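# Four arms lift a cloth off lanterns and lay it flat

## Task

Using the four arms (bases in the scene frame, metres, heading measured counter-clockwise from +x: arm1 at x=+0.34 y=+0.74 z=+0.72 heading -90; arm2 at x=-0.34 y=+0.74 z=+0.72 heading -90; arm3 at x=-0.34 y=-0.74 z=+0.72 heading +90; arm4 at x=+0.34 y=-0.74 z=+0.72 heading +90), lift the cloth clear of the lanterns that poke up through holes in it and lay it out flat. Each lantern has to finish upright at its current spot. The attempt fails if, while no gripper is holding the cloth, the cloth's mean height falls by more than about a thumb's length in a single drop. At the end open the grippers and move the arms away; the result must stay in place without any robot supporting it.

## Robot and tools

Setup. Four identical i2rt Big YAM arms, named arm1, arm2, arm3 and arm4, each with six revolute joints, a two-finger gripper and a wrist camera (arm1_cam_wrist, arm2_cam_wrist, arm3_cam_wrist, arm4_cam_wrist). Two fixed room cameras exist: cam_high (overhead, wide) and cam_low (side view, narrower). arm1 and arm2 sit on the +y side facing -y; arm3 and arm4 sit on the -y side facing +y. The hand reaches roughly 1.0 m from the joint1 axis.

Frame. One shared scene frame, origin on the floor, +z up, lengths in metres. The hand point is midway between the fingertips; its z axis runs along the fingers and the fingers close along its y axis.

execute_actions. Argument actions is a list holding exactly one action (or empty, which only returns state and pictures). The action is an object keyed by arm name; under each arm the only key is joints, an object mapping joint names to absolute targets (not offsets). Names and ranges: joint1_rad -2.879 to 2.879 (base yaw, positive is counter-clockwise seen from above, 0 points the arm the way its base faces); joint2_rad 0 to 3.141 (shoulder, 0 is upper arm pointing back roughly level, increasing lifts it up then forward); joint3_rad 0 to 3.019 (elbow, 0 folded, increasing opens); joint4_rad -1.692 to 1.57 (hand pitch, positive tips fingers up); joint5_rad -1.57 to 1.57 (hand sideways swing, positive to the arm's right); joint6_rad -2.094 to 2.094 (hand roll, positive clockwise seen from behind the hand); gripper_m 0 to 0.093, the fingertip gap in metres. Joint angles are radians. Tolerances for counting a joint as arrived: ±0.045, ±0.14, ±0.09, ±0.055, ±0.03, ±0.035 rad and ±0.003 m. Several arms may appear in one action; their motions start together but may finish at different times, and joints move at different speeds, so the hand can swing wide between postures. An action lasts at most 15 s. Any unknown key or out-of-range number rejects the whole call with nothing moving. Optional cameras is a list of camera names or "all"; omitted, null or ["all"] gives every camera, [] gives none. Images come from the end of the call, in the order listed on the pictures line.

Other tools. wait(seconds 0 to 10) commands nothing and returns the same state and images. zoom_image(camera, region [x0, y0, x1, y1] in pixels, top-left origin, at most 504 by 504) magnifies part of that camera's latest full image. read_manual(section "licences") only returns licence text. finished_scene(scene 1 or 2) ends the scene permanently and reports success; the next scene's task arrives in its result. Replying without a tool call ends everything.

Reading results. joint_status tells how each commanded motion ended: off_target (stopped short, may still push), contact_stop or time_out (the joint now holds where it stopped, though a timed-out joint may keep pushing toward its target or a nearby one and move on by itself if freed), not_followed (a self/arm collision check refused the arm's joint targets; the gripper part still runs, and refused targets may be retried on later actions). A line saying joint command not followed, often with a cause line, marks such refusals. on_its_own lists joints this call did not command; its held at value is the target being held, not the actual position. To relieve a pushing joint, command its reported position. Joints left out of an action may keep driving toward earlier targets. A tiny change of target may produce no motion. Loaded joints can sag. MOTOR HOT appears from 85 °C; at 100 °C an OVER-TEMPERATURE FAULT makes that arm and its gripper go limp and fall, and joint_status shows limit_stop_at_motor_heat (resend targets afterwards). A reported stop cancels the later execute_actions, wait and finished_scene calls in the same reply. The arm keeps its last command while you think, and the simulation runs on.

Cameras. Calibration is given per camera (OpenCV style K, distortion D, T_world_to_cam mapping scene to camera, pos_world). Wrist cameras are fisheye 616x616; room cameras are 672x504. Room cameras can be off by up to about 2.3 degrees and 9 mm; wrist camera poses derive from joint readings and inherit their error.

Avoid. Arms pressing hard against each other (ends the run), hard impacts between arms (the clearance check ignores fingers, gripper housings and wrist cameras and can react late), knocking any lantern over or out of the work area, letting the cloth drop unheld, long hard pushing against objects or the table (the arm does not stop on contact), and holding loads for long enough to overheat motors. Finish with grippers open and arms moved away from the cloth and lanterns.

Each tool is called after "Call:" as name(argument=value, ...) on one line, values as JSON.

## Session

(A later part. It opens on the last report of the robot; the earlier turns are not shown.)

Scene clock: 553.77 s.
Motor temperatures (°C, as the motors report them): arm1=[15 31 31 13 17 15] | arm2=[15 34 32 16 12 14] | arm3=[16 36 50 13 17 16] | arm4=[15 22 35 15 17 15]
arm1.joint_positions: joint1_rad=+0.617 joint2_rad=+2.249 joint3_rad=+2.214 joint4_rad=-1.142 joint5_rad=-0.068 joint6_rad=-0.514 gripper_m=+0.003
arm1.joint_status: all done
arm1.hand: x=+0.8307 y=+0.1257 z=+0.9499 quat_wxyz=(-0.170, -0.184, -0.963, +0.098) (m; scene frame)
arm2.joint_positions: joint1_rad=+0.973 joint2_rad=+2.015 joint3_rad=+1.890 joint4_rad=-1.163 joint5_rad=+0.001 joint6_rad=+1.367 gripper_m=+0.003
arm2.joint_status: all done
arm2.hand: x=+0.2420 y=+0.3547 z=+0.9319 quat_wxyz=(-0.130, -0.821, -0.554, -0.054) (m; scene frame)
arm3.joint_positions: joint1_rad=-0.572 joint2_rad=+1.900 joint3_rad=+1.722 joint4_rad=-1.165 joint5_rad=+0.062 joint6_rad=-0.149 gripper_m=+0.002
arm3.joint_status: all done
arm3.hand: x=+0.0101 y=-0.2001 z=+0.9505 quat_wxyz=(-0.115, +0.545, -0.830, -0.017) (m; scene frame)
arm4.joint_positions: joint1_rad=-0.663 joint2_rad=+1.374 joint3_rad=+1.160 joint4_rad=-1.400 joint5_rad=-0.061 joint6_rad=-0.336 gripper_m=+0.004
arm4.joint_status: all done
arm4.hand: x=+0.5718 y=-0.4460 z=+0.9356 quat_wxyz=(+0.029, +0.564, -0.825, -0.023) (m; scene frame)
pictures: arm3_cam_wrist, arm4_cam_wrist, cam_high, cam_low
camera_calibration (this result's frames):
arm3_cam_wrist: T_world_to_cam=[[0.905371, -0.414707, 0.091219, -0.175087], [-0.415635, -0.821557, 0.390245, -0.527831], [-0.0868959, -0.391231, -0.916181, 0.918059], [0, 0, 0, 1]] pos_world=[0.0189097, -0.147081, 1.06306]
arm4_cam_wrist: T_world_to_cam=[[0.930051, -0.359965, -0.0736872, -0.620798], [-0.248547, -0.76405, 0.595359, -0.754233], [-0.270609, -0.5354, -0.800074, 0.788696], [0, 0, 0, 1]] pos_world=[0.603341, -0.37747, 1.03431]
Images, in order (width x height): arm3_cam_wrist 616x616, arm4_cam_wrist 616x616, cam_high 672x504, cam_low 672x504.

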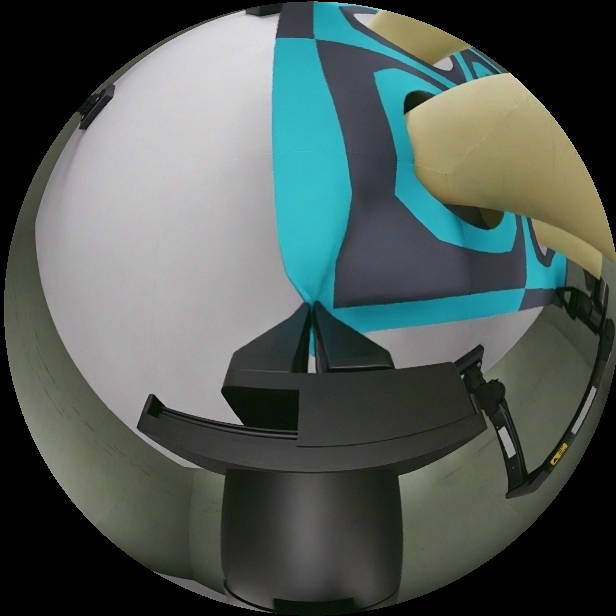

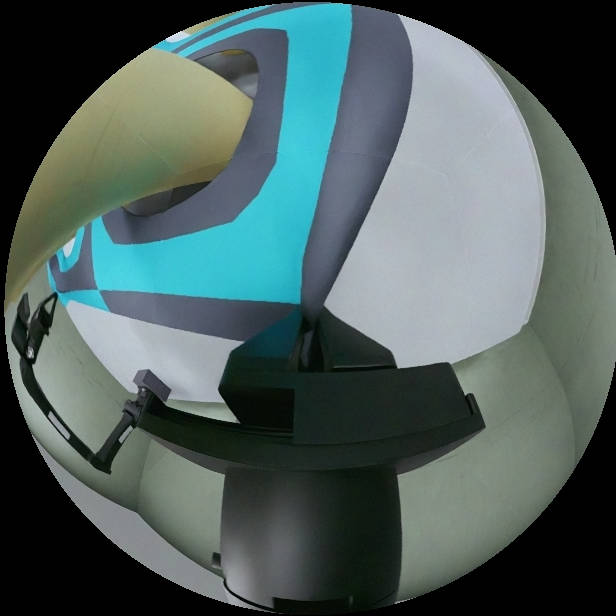

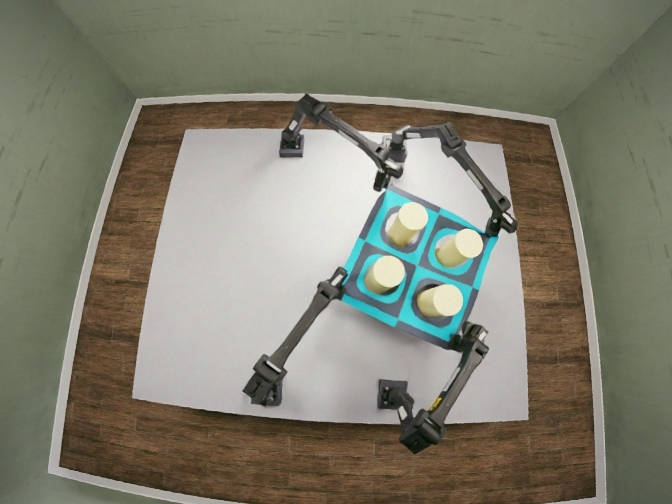

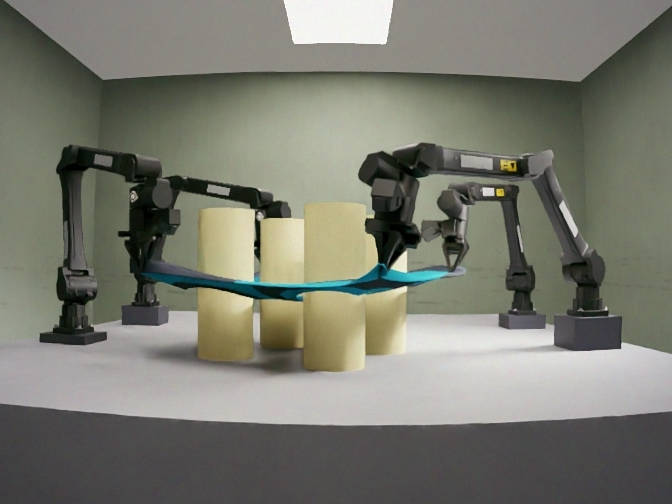

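Call:
execute_actions(actions=[{"arm1": {"joints": {"joint2_rad": 2.138, "joint4_rad": -1.100}}, "arm2": {"joints": {"joint2_rad": 1.915, "joint4_rad": -1.125}}, "arm3": {"joints": {"joint2_rad": 1.806, "joint4_rad": -1.122}}, "arm4": {"joints": {"joint2_rad": 1.348, "joint3_rad": 1.380, "joint4_rad": -1.618}}}], cameras=["cam_high", "cam_low", "arm3_cam_wrist", "arm4_cam_wrist"])

Call:
zoom_image(camera="cam_high", region=[320, 170, 520, 360])

Scene clock: 563.93 s.
Motor temperatures (°C, as the motors report them): arm1=[15 31 31 13 17 15] | arm2=[15 33 33 16 12 14] | arm3=[16 35 51 13 17 16] | arm4=[15 21 36 15 17 15]
arm1.joint_positions: joint1_rad=+0.617 joint2_rad=+2.136 joint3_rad=+2.214 joint4_rad=-1.128 joint5_rad=-0.068 joint6_rad=-0.514 gripper_m=+0.003
arm1.joint_status: all done
arm1.hand: x=+0.8286 y=+0.1275 z=+1.0375 quat_wxyz=(-0.216, -0.180, -0.950, +0.139) (m; scene frame)
arm2.joint_positions: joint1_rad=+0.973 joint2_rad=+1.915 joint3_rad=+1.890 joint4_rad=-1.131 joint5_rad=+0.001 joint6_rad=+1.367 gripper_m=+0.003
arm2.joint_status: all done
arm2.hand: x=+0.2428 y=+0.3540 z=+1.0024 quat_wxyz=(-0.190, -0.811, -0.547, -0.078) (m; scene frame)
arm3.joint_positions: joint1_rad=-0.572 joint2_rad=+1.787 joint3_rad=+1.722 joint4_rad=-1.137 joint5_rad=+0.062 joint6_rad=-0.149 gripper_m=+0.002
arm3.joint_status: all done
arm3.hand: x=+0.0096 y=-0.2003 z=+1.0224 quat_wxyz=(-0.178, +0.537, -0.823, -0.047) (m; scene frame)
arm4.joint_positions: joint1_rad=-0.663 joint2_rad=+1.346 joint3_rad=+1.343 joint4_rad=-1.604 joint5_rad=-0.061 joint6_rad=-0.336 gripper_m=+0.004
arm4.joint_status: all done
arm4.hand: x=+0.5714 y=-0.4462 z=+1.0148 quat_wxyz=(+0.026, +0.564, -0.825, -0.023) (m; scene frame)
pictures: arm3_cam_wrist, arm4_cam_wrist, cam_high, cam_low
camera_calibration (this result's frames):
arm3_cam_wrist: T_world_to_cam=[[0.898248, -0.426129, 0.107543, -0.200196], [-0.439158, -0.860776, 0.257304, -0.427978], [-0.0170746, -0.278351, -0.960328, 1.05084], [0, 0, 0, 1]] pos_world=[0.0098183, -0.1612, 1.1408]
arm4_cam_wrist: T_world_to_cam=[[0.930345, -0.359613, -0.0716745, -0.616674], [-0.250883, -0.766808, 0.590815, -0.796965], [-0.267426, -0.53168, -0.803617, 0.855316], [0, 0, 0, 1]] pos_world=[0.602507, -0.37813, 1.11401]
Images, in order (width x height): arm3_cam_wrist 616x616, arm4_cam_wrist 616x616, cam_high 672x504, cam_low 672x504.

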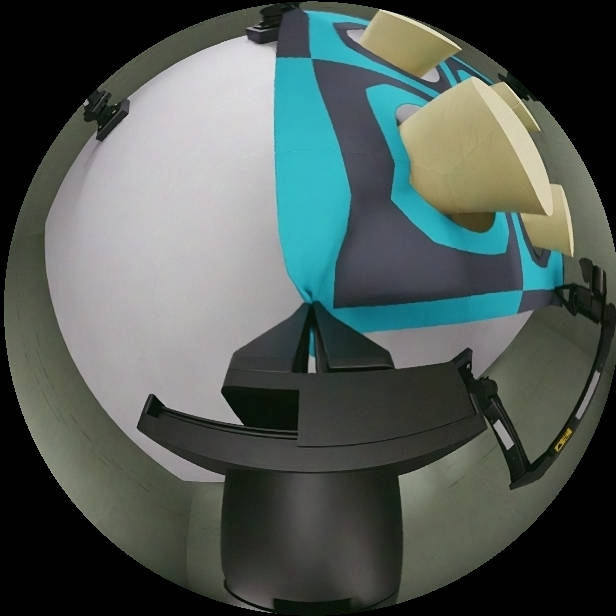

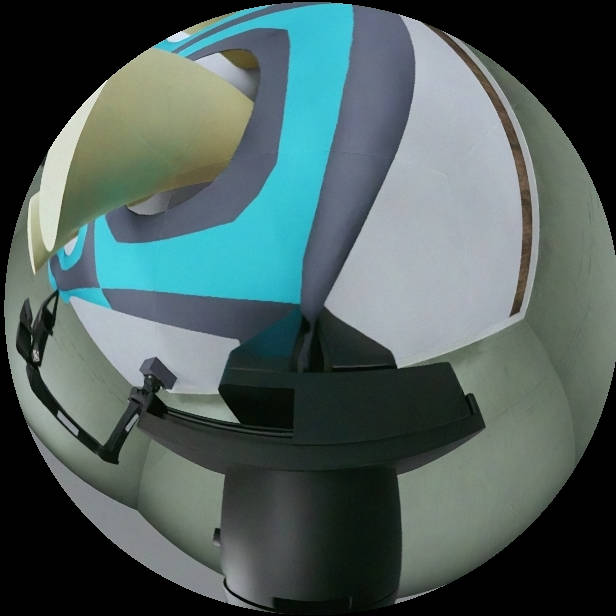

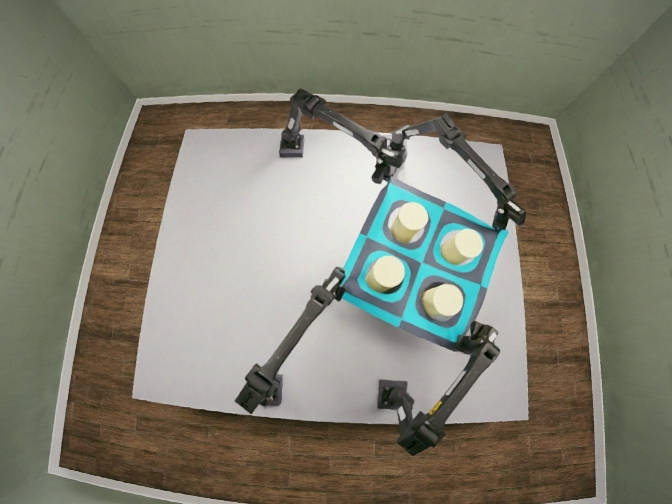

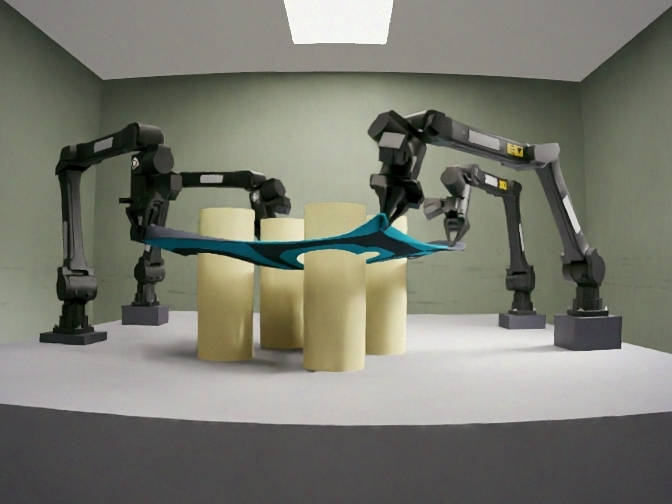

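Region (320, 170, 520, 360) of cam_high's 672x504 image, scaled by 2.520, with more detail than that image has; it fills the top 479 rows of this view, and the rest is white.

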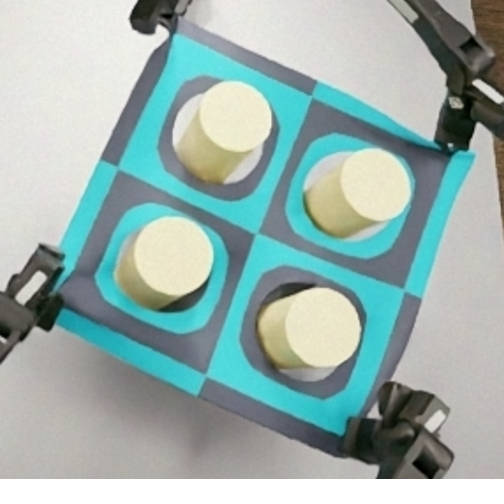

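Call:
execute_actions(actions=[{"arm1": {"joints": {"joint2_rad": 2.047, "joint4_rad": -1.030}}, "arm2": {"joints": {"joint2_rad": 1.803, "joint4_rad": -1.058}}, "arm3": {"joints": {"joint2_rad": 1.686, "joint4_rad": -1.044}}, "arm4": {"joints": {"joint2_rad": 1.285, "joint3_rad": 1.530, "joint4_rad": -1.69}}}], cameras=["cam_high", "cam_low", "arm3_cam_wrist", "arm4_cam_wrist"])

Call:
zoom_image(camera="cam_high", region=[330, 160, 530, 350])

Scene clock: 575.53 s.
Motor temperatures (°C, as the motors report them): arm1=[15 30 32 13 17 15] | arm2=[15 33 33 16 12 14] | arm3=[16 35 52 13 17 16] | arm4=[15 21 38 15 17 15]
arm1.joint_positions: joint1_rad=+0.617 joint2_rad=+2.049 joint3_rad=+2.214 joint4_rad=-1.063 joint5_rad=-0.068 joint6_rad=-0.514 gripper_m=+0.003
arm1.joint_status: all done
arm1.hand: x=+0.8293 y=+0.1259 z=+1.1129 quat_wxyz=(-0.270, -0.173, -0.929, +0.186) (m; scene frame)
arm2.joint_positions: joint1_rad=+0.973 joint2_rad=+1.803 joint3_rad=+1.888 joint4_rad=-1.062 joint5_rad=+0.001 joint6_rad=+1.367 gripper_m=+0.003
arm2.joint_status: all done
arm2.hand: x=+0.2416 y=+0.3546 z=+1.0844 quat_wxyz=(-0.270, -0.793, -0.535, -0.111) (m; scene frame)
arm3.joint_positions: joint1_rad=-0.572 joint2_rad=+1.666 joint3_rad=+1.722 joint4_rad=-1.062 joint5_rad=+0.062 joint6_rad=-0.149 gripper_m=+0.002
arm3.joint_status: all done
arm3.hand: x=+0.0091 y=-0.2005 z=+1.1051 quat_wxyz=(-0.264, +0.523, -0.806, -0.088) (m; scene frame)
arm4.joint_positions: joint1_rad=-0.663 joint2_rad=+1.281 joint3_rad=+1.495 joint4_rad=-1.678 joint5_rad=-0.061 joint6_rad=-0.335 gripper_m=+0.004
arm4.joint_status: all done
arm4.hand: x=+0.5723 y=-0.4448 z=+1.0962 quat_wxyz=(-0.043, +0.565, -0.823, -0.042) (m; scene frame)
pictures: arm3_cam_wrist, arm4_cam_wrist, cam_high, cam_low
camera_calibration (this result's frames):
arm3_cam_wrist: T_world_to_cam=[[0.886441, -0.445225, 0.126481, -0.233349], [-0.455309, -0.887925, 0.0654492, -0.242937], [0.083166, -0.115605, -0.989808, 1.19451], [0, 0, 0, 1]] pos_world=[-0.0031041, -0.181511, 1.22775]
arm4_cam_wrist: T_world_to_cam=[[0.934771, -0.354428, -0.0241751, -0.663471], [-0.300349, -0.824816, 0.479029, -0.718725], [-0.189721, -0.440522, -0.877466, 0.998696], [0, 0, 0, 1]] pos_world=[0.593799, -0.388022, 1.20457]
Images, in order (width x height): arm3_cam_wrist 616x616, arm4_cam_wrist 616x616, cam_high 672x504, cam_low 672x504.

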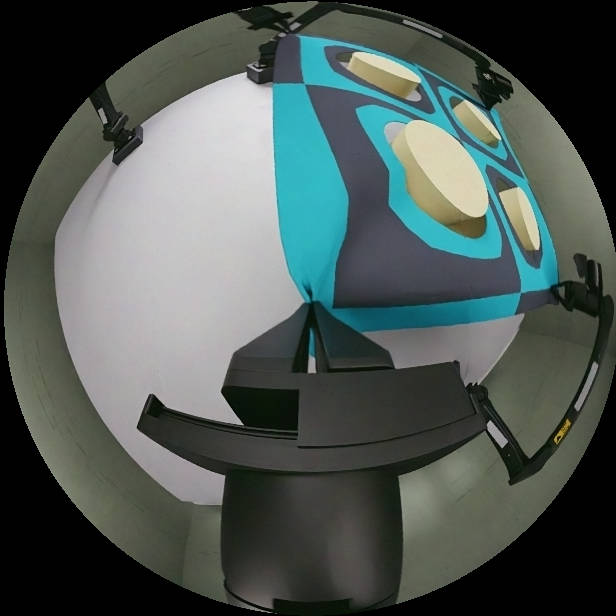

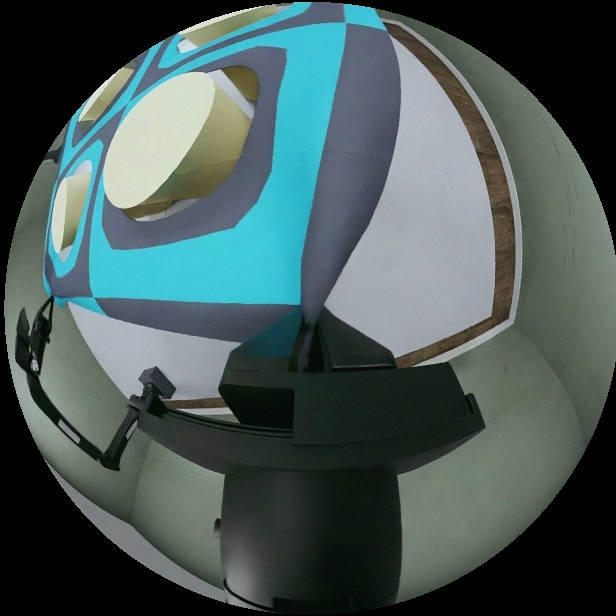

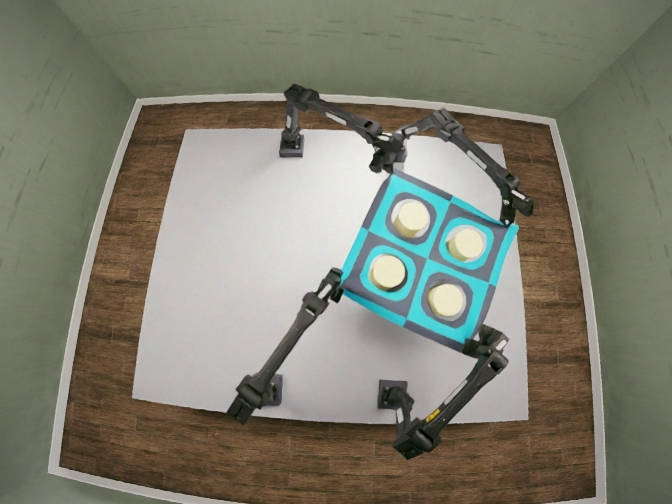

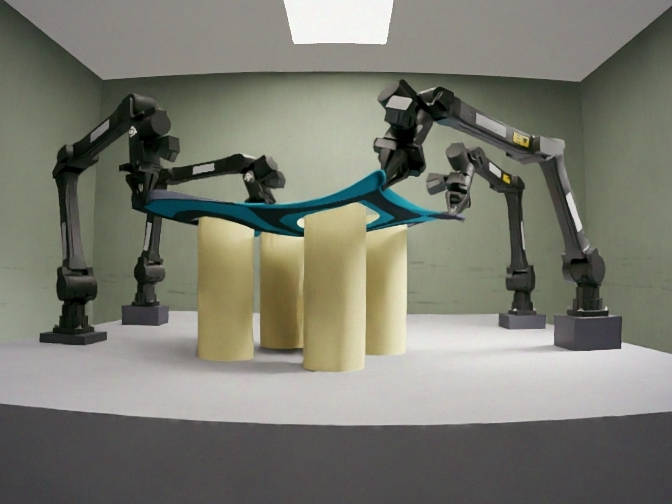

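Region (330, 160, 530, 350) of cam_high's 672x504 image, scaled by 2.520, with more detail than that image has; it fills the top 479 rows of this view, and the rest is white.

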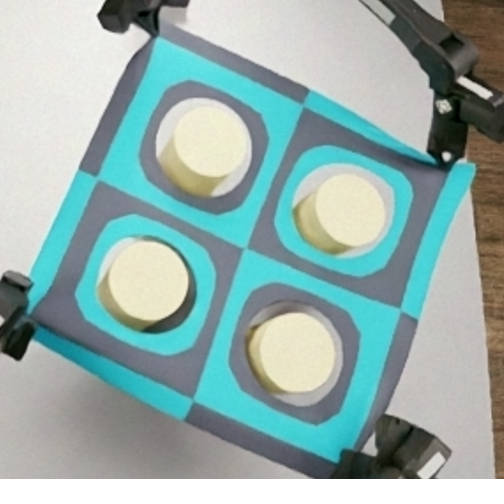

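Call:
execute_actions(actions=[{"arm1": {"joints": {"joint2_rad": 1.982, "joint4_rad": -0.945}}, "arm2": {"joints": {"joint2_rad": 1.725, "joint4_rad": -0.969}}, "arm3": {"joints": {"joint2_rad": 1.605, "joint4_rad": -0.953}}, "arm4": {"joints": {"joint2_rad": 1.231, "joint3_rad": 1.628}}}], cameras=["cam_high", "cam_low", "arm3_cam_wrist", "arm4_cam_wrist"])

Scene clock: 605.83 s.
Motor temperatures (°C, as the motors report them): arm1=[15 30 32 13 18 15] | arm2=[15 32 34 16 12 14] | arm3=[16 33 54 13 17 16] | arm4=[15 21 39 15 17 15]
arm1.joint_positions: joint1_rad=+0.617 joint2_rad=+1.989 joint3_rad=+2.214 joint4_rad=-0.981 joint5_rad=-0.068 joint6_rad=-0.514 gripper_m=+0.003
arm1.joint_status: all done
arm1.hand: x=+0.8308 y=+0.1234 z=+1.1727 quat_wxyz=(-0.320, -0.166, -0.904, +0.230) (m; scene frame)
arm2.joint_positions: joint1_rad=+0.973 joint2_rad=+1.743 joint3_rad=+1.888 joint4_rad=-0.976 joint5_rad=+0.001 joint6_rad=+1.367 gripper_m=+0.003
arm2.joint_status: all done
arm2.hand: x=+0.2451 y=+0.3521 z=+1.1381 quat_wxyz=(-0.334, -0.773, -0.521, -0.137) (m; scene frame)
arm3.joint_positions: joint1_rad=-0.572 joint2_rad=+1.599 joint3_rad=+1.722 joint4_rad=-0.975 joint5_rad=+0.062 joint6_rad=-0.149 gripper_m=+0.002
arm3.joint_status: all done
arm3.hand: x=+0.0106 y=-0.1976 z=+1.1594 quat_wxyz=(-0.330, +0.508, -0.787, -0.119) (m; scene frame)
arm4.joint_positions: joint1_rad=-0.663 joint2_rad=+1.228 joint3_rad=+1.587 joint4_rad=-1.679 joint5_rad=-0.061 joint6_rad=-0.335 gripper_m=+0.004
arm4.joint_status: all done
arm4.hand: x=+0.5714 y=-0.4456 z=+1.1529 quat_wxyz=(-0.112, +0.563, -0.816, -0.061) (m; scene frame)
pictures: arm3_cam_wrist, arm4_cam_wrist, cam_high, cam_low
camera_calibration (this result's frames):
arm3_cam_wrist: T_world_to_cam=[[0.875981, -0.462094, 0.138301, -0.2572], [-0.453797, -0.886709, -0.0884033, -0.064642], [0.163483, 0.0146791, -0.986437, 1.26948], [0, 0, 0, 1]] pos_world=[-0.0115701, -0.194804, 1.28212]
arm4_cam_wrist: T_world_to_cam=[[0.934882, -0.354102, 0.0246278, -0.717739], [-0.339243, -0.870924, 0.355536, -0.602805], [-0.104447, -0.340739, -0.934338, 1.10927], [0, 0, 0, 1]] pos_world=[0.582365, -0.401177, 1.26843]
Images, in order (width x height): arm3_cam_wrist 616x616, arm4_cam_wrist 616x616, cam_high 672x504, cam_low 672x504.

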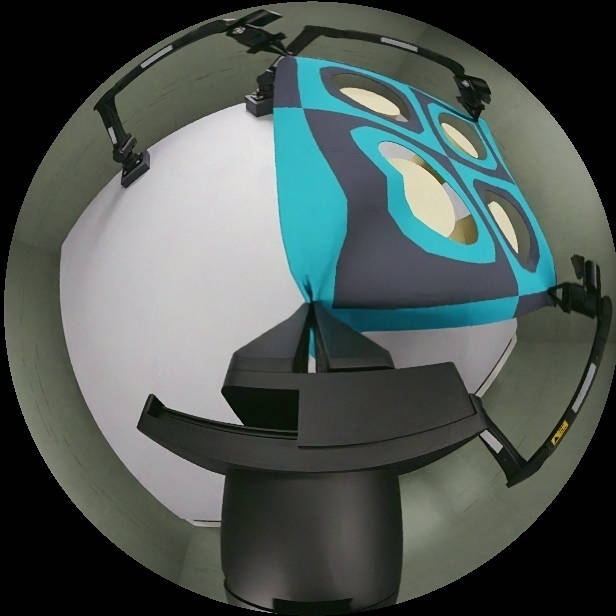

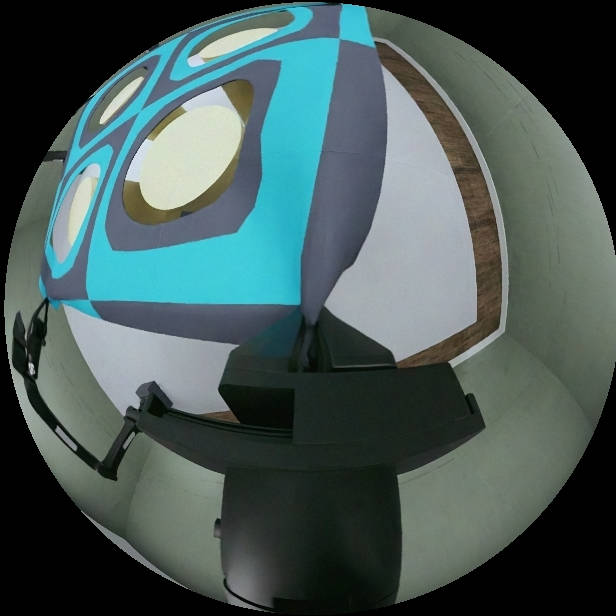

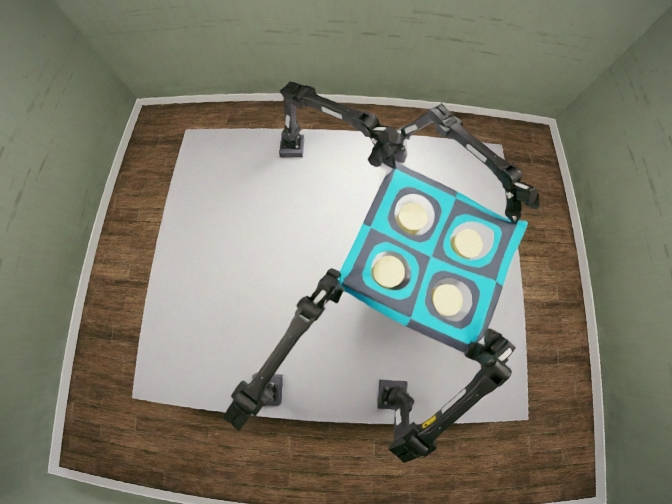

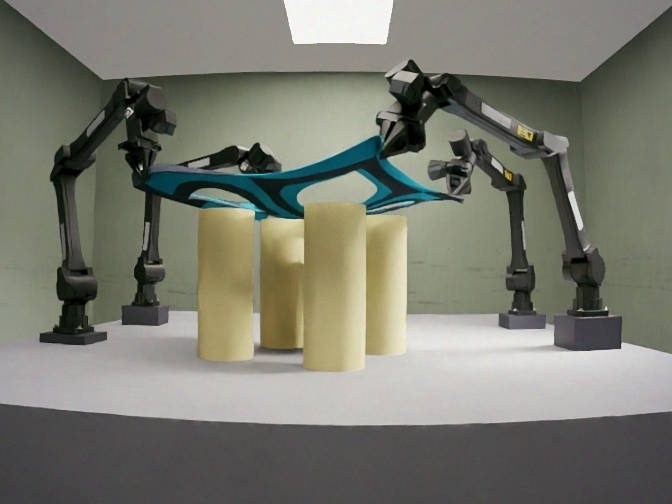

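Call:
execute_actions(actions=[{"arm1": {"joints": {"joint3_rad": 2.426, "joint4_rad": -1.062}}, "arm2": {"joints": {"joint3_rad": 2.114, "joint4_rad": -1.058}}, "arm3": {"joints": {"joint3_rad": 1.947, "joint4_rad": -1.066}}, "arm4": {"joints": {"joint2_rad": 1.203, "joint3_rad": 1.815}}}], cameras=["cam_high", "cam_low", "arm1_cam_wrist", "arm2_cam_wrist"])

Scene clock: 727.17 s.
Motor temperatures (°C, as the motors report them): arm1=[15 30 34 14 18 15] | arm2=[15 32 35 16 12 14] | arm3=[16 32 57 14 17 16] | arm4=[15 20 42 15 17 15]
arm1.joint_positions: joint1_rad=+0.617 joint2_rad=+1.975 joint3_rad=+2.374 joint4_rad=-1.053 joint5_rad=-0.068 joint6_rad=-0.514 gripper_m=+0.003
arm1.joint_status: all done
arm1.hand: x=+0.8254 y=+0.1295 z=+1.2579 quat_wxyz=(-0.355, -0.161, -0.883, +0.261) (m; scene frame)
arm2.joint_positions: joint1_rad=+0.973 joint2_rad=+1.730 joint3_rad=+2.082 joint4_rad=-1.037 joint5_rad=+0.001 joint6_rad=+1.367 gripper_m=+0.003
arm2.joint_status: all done
arm2.hand: x=+0.2457 y=+0.3515 z=+1.2418 quat_wxyz=(-0.395, -0.750, -0.505, -0.163) (m; scene frame)
arm3.joint_positions: joint1_rad=-0.572 joint2_rad=+1.594 joint3_rad=+1.909 joint4_rad=-1.043 joint5_rad=+0.062 joint6_rad=-0.149 gripper_m=+0.002
arm3.joint_status: all done
arm3.hand: x=+0.0125 y=-0.1939 z=+1.2523 quat_wxyz=(-0.381, +0.493, -0.768, -0.144) (m; scene frame)
arm4.joint_positions: joint1_rad=-0.663 joint2_rad=+1.203 joint3_rad=+1.777 joint4_rad=-1.681 joint5_rad=-0.061 joint6_rad=-0.335 gripper_m=+0.004
arm4.joint_status: all done
arm4.hand: x=+0.5731 y=-0.4433 z=+1.2426 quat_wxyz=(-0.214, +0.555, -0.799, -0.088) (m; scene frame)
pictures: arm1_cam_wrist, arm2_cam_wrist, cam_high, cam_low
camera_calibration (this result's frames):
arm1_cam_wrist: T_world_to_cam=[[-0.481342, -0.801262, 0.355371, 0.0572649], [-0.87603, 0.426028, -0.225991, 0.958007], [0.0296797, -0.420095, -0.906995, 1.29493], [0, 0, 0, 1]] pos_world=[0.828374, 0.181739, 1.37064]
arm2_cam_wrist: T_world_to_cam=[[-0.632404, 0.178763, -0.75373, 1.03067], [-0.00790667, 0.971468, 0.237039, -0.62487], [0.774599, 0.155864, -0.612947, 0.646754], [0, 0, 0, 1]] pos_world=[0.145885, 0.321989, 1.32139]
Images, in order (width x height): arm1_cam_wrist 616x616, arm2_cam_wrist 616x616, cam_high 672x504, cam_low 672x504.

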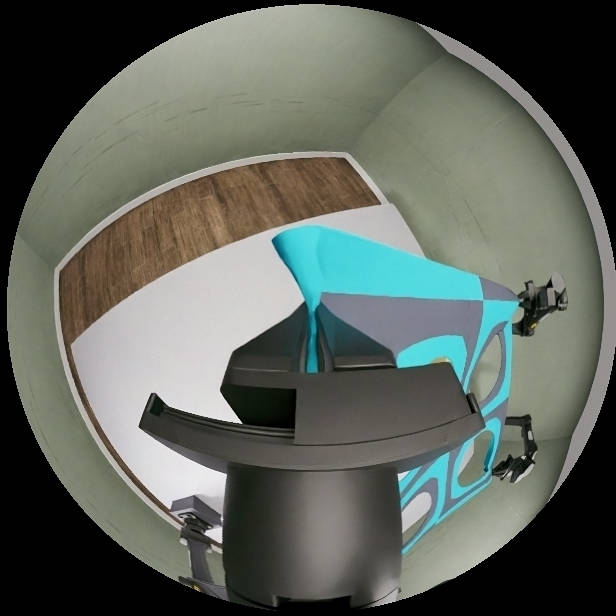

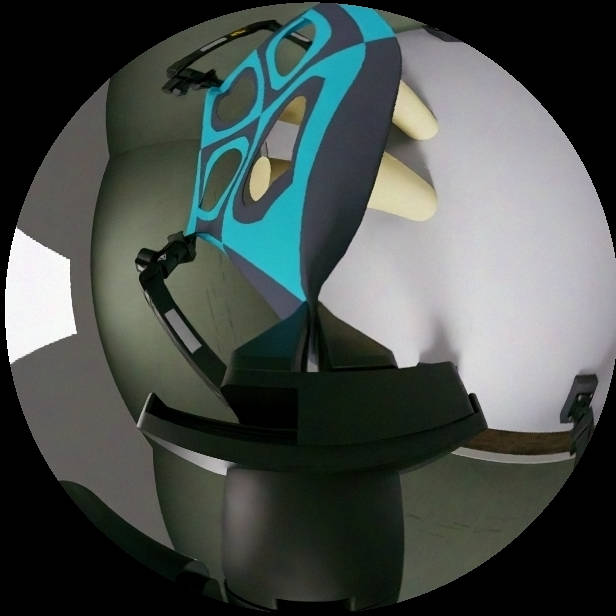

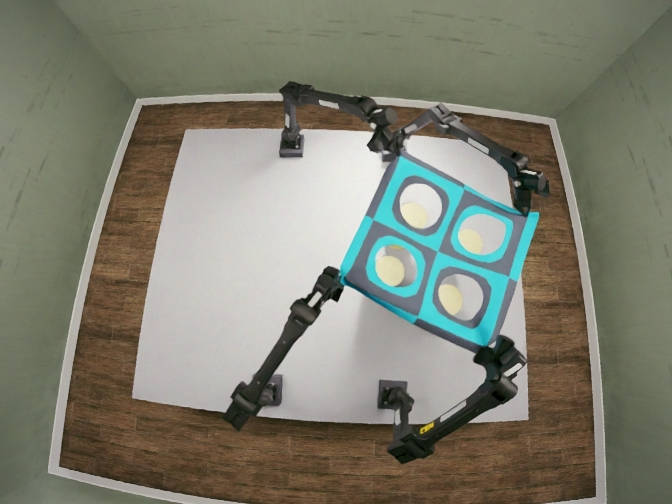

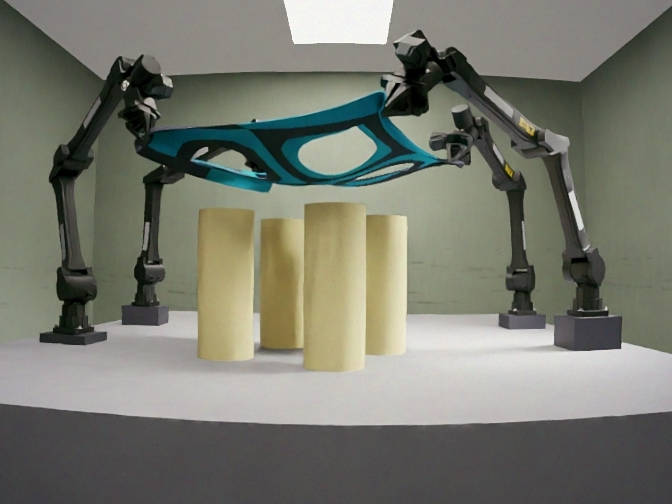

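Call:
execute_actions(actions=[{"arm1": {"joints": {"joint1_rad": 0.505, "joint2_rad": 1.912, "joint4_rad": -1.305, "joint6_rad": -0.625}}, "arm2": {"joints": {"joint1_rad": 0.886, "joint2_rad": 1.654, "joint4_rad": -1.373, "joint6_rad": 1.282}}, "arm3": {"joints": {"joint1_rad": -0.431, "joint2_rad": 1.562, "joint4_rad": -1.201, "joint6_rad": -0.012}}, "arm4": {"joints": {"joint1_rad": -0.408, "joint2_rad": 1.102, "joint3_rad": 1.691, "joint6_rad": -0.078}}}], cameras=["cam_high", "cam_low"])

Scene clock: 799.10 s.
Motor temperatures (°C, as the motors report them): arm1=[15 29 41 13 18 15] | arm2=[15 31 40 16 12 14] | arm3=[16 31 61 13 17 16] | arm4=[15 19 41 15 17 15]
arm1.joint_positions: joint1_rad=+0.491 joint2_rad=+1.929 joint3_rad=+2.374 joint4_rad=-1.293 joint5_rad=-0.072 joint6_rad=-0.617 gripper_m=+0.003
arm1.joint_status: all done
arm1.hand: x=+0.7176 y=+0.1200 z=+1.2486 quat_wxyz=(-0.264, -0.181, -0.918, +0.232) (m; scene frame)
arm2.joint_positions: joint1_rad=+0.877 joint2_rad=+1.669 joint3_rad=+2.082 joint4_rad=-1.354 joint5_rad=+0.000 joint6_rad=+1.291 gripper_m=+0.003
arm2.joint_status: all done
arm2.hand: x=+0.1463 y=+0.3463 z=+1.2279 quat_wxyz=(-0.295, -0.794, -0.524, -0.093) (m; scene frame)
arm3.joint_positions: joint1_rad=-0.435 joint2_rad=+1.571 joint3_rad=+1.909 joint4_rad=-1.180 joint5_rad=+0.058 joint6_rad=-0.019 gripper_m=+0.002
arm3.joint_status: all done
arm3.hand: x=-0.0782 y=-0.1800 z=+1.2425 quat_wxyz=(-0.314, +0.510, -0.784, -0.166) (m; scene frame)
arm4.joint_positions: joint1_rad=-0.401 joint2_rad=+1.101 joint3_rad=+1.686 joint4_rad=-1.681 joint5_rad=-0.058 joint6_rad=-0.092 gripper_m=+0.004
arm4.joint_status: all done
arm4.hand: x=+0.4726 y=-0.4260 z=+1.2378 quat_wxyz=(-0.190, +0.562, -0.793, -0.139) (m; scene frame)
pictures: cam_high, cam_low
Images, in order (width x height): cam_high 672x504, cam_low 672x504.

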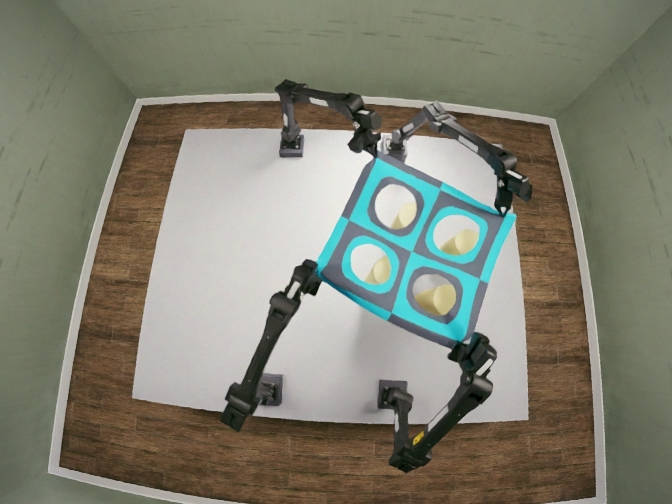

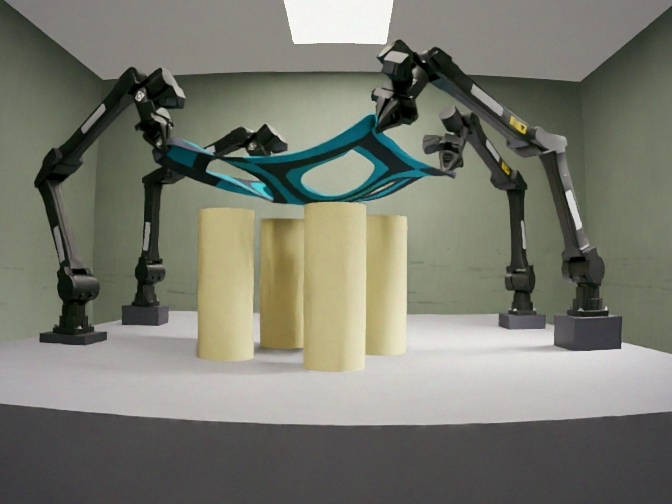

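Call:
execute_actions(actions=[{"arm1": {"joints": {"joint1_rad": 0.415, "joint2_rad": 1.855, "joint4_rad": -1.516, "joint6_rad": -0.732}}, "arm2": {"joints": {"joint1_rad": 0.810, "joint2_rad": 1.583, "joint4_rad": -1.664, "joint6_rad": 1.190}}, "arm3": {"joints": {"joint1_rad": -0.278, "joint2_rad": 1.520, "joint4_rad": -1.298, "joint6_rad": 0.148}}, "arm4": {"joints": {"joint1_rad": -0.146, "joint2_rad": 1.040, "joint3_rad": 1.652, "joint6_rad": 0.202}}}], cameras=["cam_high", "cam_low"])

Scene clock: 831.47 s.
Motor temperatures (°C, as the motors report them): arm1=[15 29 41 13 18 15] | arm2=[15 30 40 16 12 14] | arm3=[16 31 62 13 17 16] | arm4=[15 19 37 15 17 15]
arm1.joint_positions: joint1_rad=+0.393 joint2_rad=+1.864 joint3_rad=+2.374 joint4_rad=-1.504 joint5_rad=-0.073 joint6_rad=-0.725 gripper_m=+0.003
arm1.joint_status: all done
arm1.hand: x=+0.6290 y=+0.1412 z=+1.2611 quat_wxyz=(-0.198, -0.183, -0.942, +0.202) (m; scene frame)
arm2.joint_positions: joint1_rad=+0.804 joint2_rad=+1.590 joint3_rad=+2.082 joint4_rad=-1.642 joint5_rad=+0.000 joint6_rad=+1.200 gripper_m=+0.003
arm2.joint_status: all done
arm2.hand: x=+0.0530 y=+0.3720 z=+1.2365 quat_wxyz=(-0.203, -0.811, -0.546, -0.047) (m; scene frame)
arm3.joint_positions: joint1_rad=-0.279 joint2_rad=+1.521 joint3_rad=+1.909 joint4_rad=-1.278 joint5_rad=+0.058 joint6_rad=+0.140 gripper_m=+0.002
arm3.joint_status: all done
arm3.hand: x=-0.1766 y=-0.1804 z=+1.2558 quat_wxyz=(-0.267, +0.513, -0.791, -0.198) (m; scene frame)
arm4.joint_positions: joint1_rad=-0.138 joint2_rad=+1.048 joint3_rad=+1.642 joint4_rad=-1.681 joint5_rad=-0.059 joint6_rad=+0.188 gripper_m=+0.004
arm4.joint_status: all done
arm4.hand: x=+0.3829 y=-0.4200 z=+1.2354 quat_wxyz=(-0.148, +0.555, -0.797, -0.189) (m; scene frame)
pictures: cam_high, cam_low
Images, in order (width x height): cam_high 672x504, cam_low 672x504.

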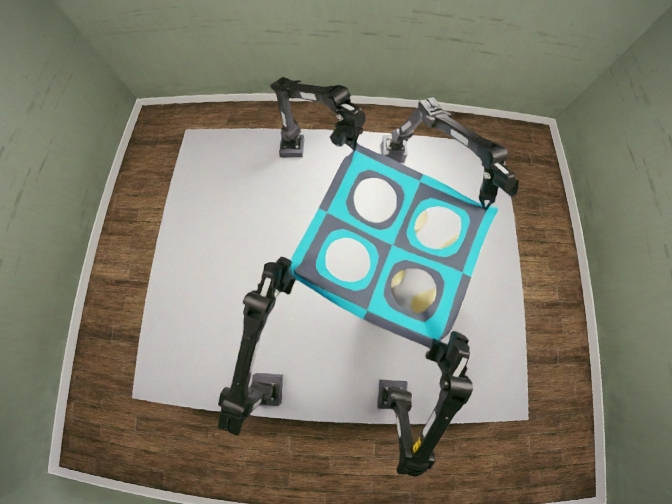

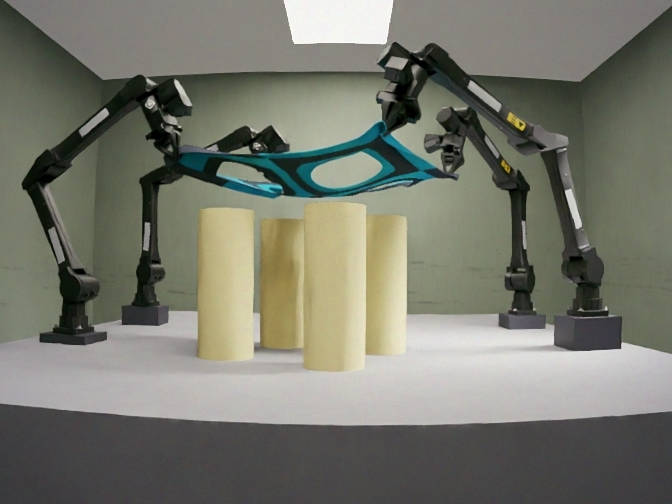

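Call:
execute_actions(actions=[{"arm1": {"joints": {"joint1_rad": 0.295, "joint2_rad": 1.825, "joint4_rad": -1.685, "joint6_rad": -0.863}}, "arm2": {"joints": {"joint1_rad": 0.686, "joint2_rad": 1.428, "joint3_rad": 1.905, "joint4_rad": -1.69, "joint6_rad": 1.063}}, "arm3": {"joints": {"joint1_rad": -0.115, "joint4_rad": -1.328, "joint6_rad": 0.314}}, "arm4": {"joints": {"joint1_rad": 0.147, "joint2_rad": 1.078, "joint3_rad": 1.700, "joint6_rad": 0.496}}}], cameras=["cam_high", "cam_low"])

Scene clock: 858.00 s.
Motor temperatures (°C, as the motors report them): arm1=[15 28 41 13 18 15] | arm2=[15 29 39 16 12 14] | arm3=[16 30 62 13 17 16] | arm4=[15 18 38 15 17 15]
arm1.joint_positions: joint1_rad=+0.271 joint2_rad=+1.848 joint3_rad=+2.374 joint4_rad=-1.673 joint5_rad=-0.071 joint6_rad=-0.856 gripper_m=+0.003
arm1.joint_status: all done
arm1.hand: x=+0.5416 y=+0.1492 z=+1.2513 quat_wxyz=(-0.134, -0.185, -0.960, +0.161) (m; scene frame)
arm2.joint_positions: joint1_rad=+0.678 joint2_rad=+1.431 joint3_rad=+1.909 joint4_rad=-1.674 joint5_rad=-0.001 joint6_rad=+1.072 gripper_m=+0.003
arm2.joint_status: all done
arm2.hand: x=-0.0394 y=+0.3792 z=+1.2346 quat_wxyz=(-0.185, -0.815, -0.550, -0.019) (m; scene frame)
arm3.joint_positions: joint1_rad=-0.115 joint2_rad=+1.521 joint3_rad=+1.909 joint4_rad=-1.309 joint5_rad=+0.058 joint6_rad=+0.307 gripper_m=+0.002
arm3.joint_status: all done
arm3.hand: x=-0.2703 y=-0.1680 z=+1.2508 quat_wxyz=(-0.221, +0.515, -0.796, -0.228) (m; scene frame)
arm4.joint_positions: joint1_rad=+0.153 joint2_rad=+1.089 joint3_rad=+1.650 joint4_rad=-1.681 joint5_rad=-0.056 joint6_rad=+0.482 gripper_m=+0.004
arm4.joint_status: all done
arm4.hand: x=+0.2885 y=-0.4047 z=+1.2260 quat_wxyz=(-0.081, +0.555, -0.801, -0.209) (m; scene frame)
pictures: cam_high, cam_low
Images, in order (width x height): cam_high 672x504, cam_low 672x504.

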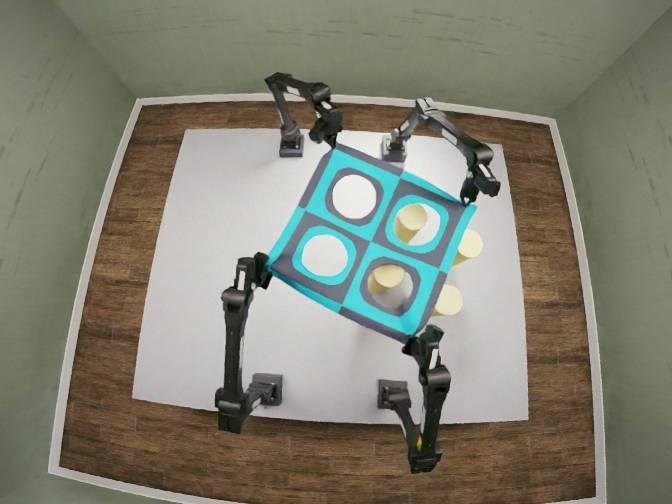

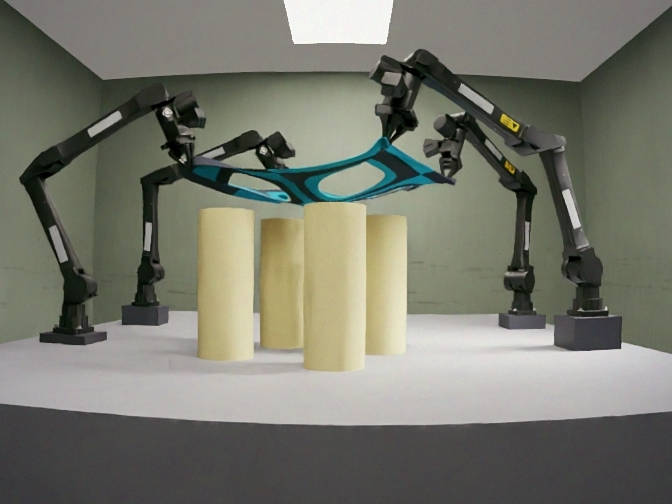

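Call:
execute_actions(actions=[{"arm1": {"joints": {"joint1_rad": 0.150, "joint2_rad": 1.730, "joint3_rad": 2.237, "joint6_rad": -1.012}}, "arm2": {"joints": {"joint1_rad": 0.518, "joint2_rad": 1.260, "joint3_rad": 1.741, "joint6_rad": 0.895}}, "arm3": {"joints": {"joint1_rad": 0.049, "joint4_rad": -1.272, "joint6_rad": 0.479}}, "arm4": {"joints": {"joint1_rad": 0.408, "joint2_rad": 1.152, "joint3_rad": 1.785, "joint6_rad": 0.756}}}], cameras=["cam_high", "cam_low"])

Scene clock: 885.67 s.
Motor temperatures (°C, as the motors report them): arm1=[15 28 41 13 18 15] | arm2=[15 27 35 16 12 14] | arm3=[16 30 63 13 17 16] | arm4=[15 18 43 15 17 15]
arm1.joint_positions: joint1_rad=+0.126 joint2_rad=+1.728 joint3_rad=+2.245 joint4_rad=-1.673 joint5_rad=-0.071 joint6_rad=-1.006 gripper_m=+0.003
arm1.joint_status: all done
arm1.hand: x=+0.4471 y=+0.1675 z=+1.2651 quat_wxyz=(-0.106, -0.183, -0.962, +0.175) (m; scene frame)
arm2.joint_positions: joint1_rad=+0.511 joint2_rad=+1.254 joint3_rad=+1.742 joint4_rad=-1.674 joint5_rad=-0.001 joint6_rad=+0.904 gripper_m=+0.003
arm2.joint_status: all done
arm2.hand: x=-0.1367 y=+0.3935 z=+1.2353 quat_wxyz=(-0.190, -0.813, -0.550, +0.013) (m; scene frame)
arm3.joint_positions: joint1_rad=+0.049 joint2_rad=+1.521 joint3_rad=+1.909 joint4_rad=-1.299 joint5_rad=+0.058 joint6_rad=+0.472 gripper_m=+0.002
arm3.joint_status: all done
arm3.hand: x=-0.3645 y=-0.1629 z=+1.2523 quat_wxyz=(-0.183, +0.514, -0.795, -0.266) (m; scene frame)
arm4.joint_positions: joint1_rad=+0.414 joint2_rad=+1.164 joint3_rad=+1.740 joint4_rad=-1.681 joint5_rad=-0.053 joint6_rad=+0.743 gripper_m=+0.004
arm4.joint_status: all done
arm4.hand: x=+0.1941 y=-0.4016 z=+1.2397 quat_wxyz=(-0.027, +0.554, -0.800, -0.229) (m; scene frame)
pictures: cam_high, cam_low
Images, in order (width x height): cam_high 672x504, cam_low 672x504.

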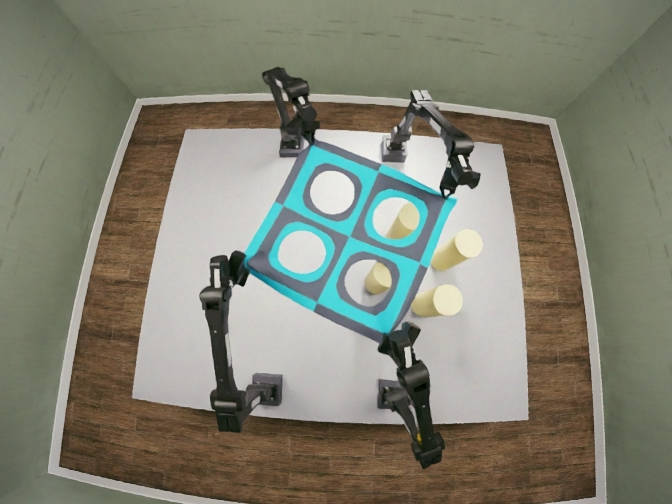

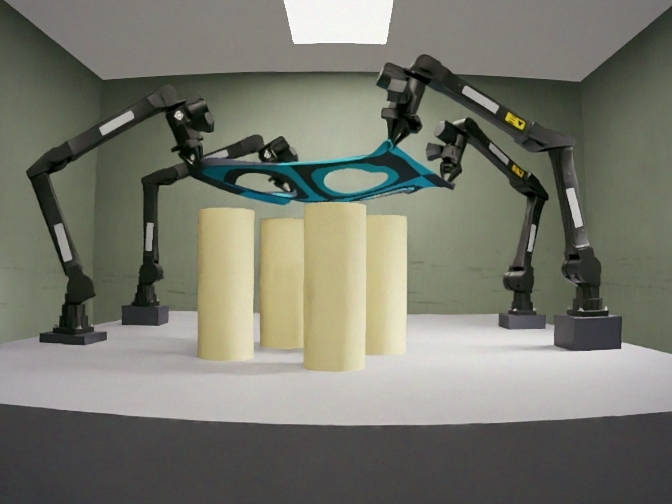

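Call:
execute_actions(actions=[{"arm1": {"joints": {"joint1_rad": -0.013, "joint2_rad": 1.668, "joint3_rad": 2.157, "joint6_rad": -1.175}}, "arm2": {"joints": {"joint1_rad": 0.295, "joint2_rad": 1.134, "joint3_rad": 1.636, "joint6_rad": 0.672}}, "arm3": {"joints": {"joint1_rad": 0.208, "joint2_rad": 1.590, "joint3_rad": 2.020, "joint6_rad": 0.638}}, "arm4": {"joints": {"joint1_rad": 0.616, "joint2_rad": 1.294, "joint3_rad": 1.905, "joint6_rad": 0.963}}}], cameras=["cam_high", "cam_low"])

Scene clock: 920.13 s.
Motor temperatures (°C, as the motors report them): arm1=[15 27 35 13 18 15] | arm2=[15 25 35 16 12 14] | arm3=[16 29 64 14 17 16] | arm4=[15 18 43 15 17 15]
arm1.joint_positions: joint1_rad=-0.035 joint2_rad=+1.694 joint3_rad=+2.168 joint4_rad=-1.673 joint5_rad=-0.071 joint6_rad=-1.169 gripper_m=+0.003
arm1.joint_status: all done
arm1.hand: x=+0.3541 y=+0.1716 z=+1.2508 quat_wxyz=(-0.071, -0.184, -0.966, +0.169) (m; scene frame)
arm2.joint_positions: joint1_rad=+0.294 joint2_rad=+1.137 joint3_rad=+1.634 joint4_rad=-1.674 joint5_rad=-0.003 joint6_rad=+0.681 gripper_m=+0.003
arm2.joint_status: all done
arm2.hand: x=-0.2286 y=+0.4008 z=+1.2304 quat_wxyz=(-0.187, -0.811, -0.552, +0.055) (m; scene frame)
arm3.joint_positions: joint1_rad=+0.209 joint2_rad=+1.576 joint3_rad=+1.971 joint4_rad=-1.295 joint5_rad=+0.057 joint6_rad=+0.630 gripper_m=+0.002
arm3.joint_status: all done
arm3.hand: x=-0.4604 y=-0.1533 z=+1.2530 quat_wxyz=(-0.139, +0.513, -0.793, -0.296) (m; scene frame)
arm4.joint_positions: joint1_rad=+0.622 joint2_rad=+1.312 joint3_rad=+1.864 joint4_rad=-1.681 joint5_rad=-0.050 joint6_rad=+0.950 gripper_m=+0.004
arm4.joint_status: all done
arm4.hand: x=+0.0971 y=-0.3909 z=+1.2379 quat_wxyz=(+0.020, +0.556, -0.802, -0.218) (m; scene frame)
pictures: cam_high, cam_low
Images, in order (width x height): cam_high 672x504, cam_low 672x504.

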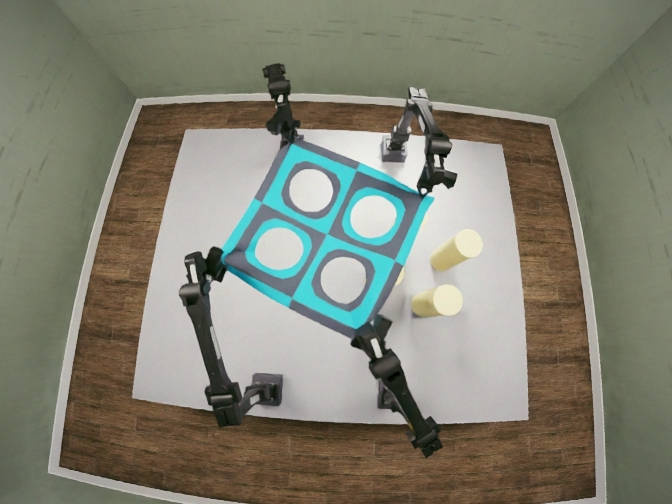

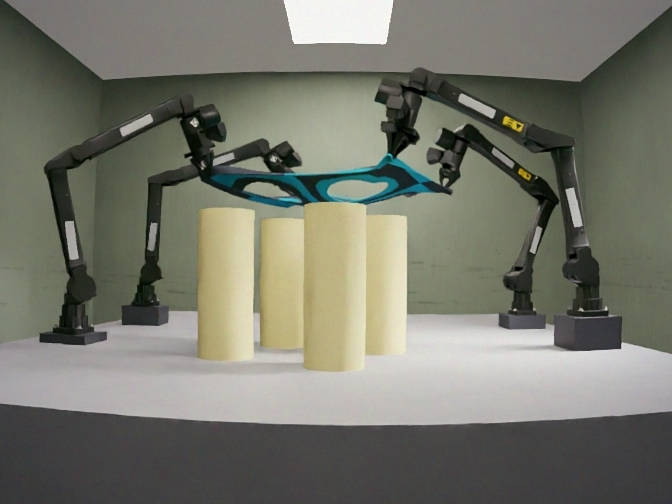

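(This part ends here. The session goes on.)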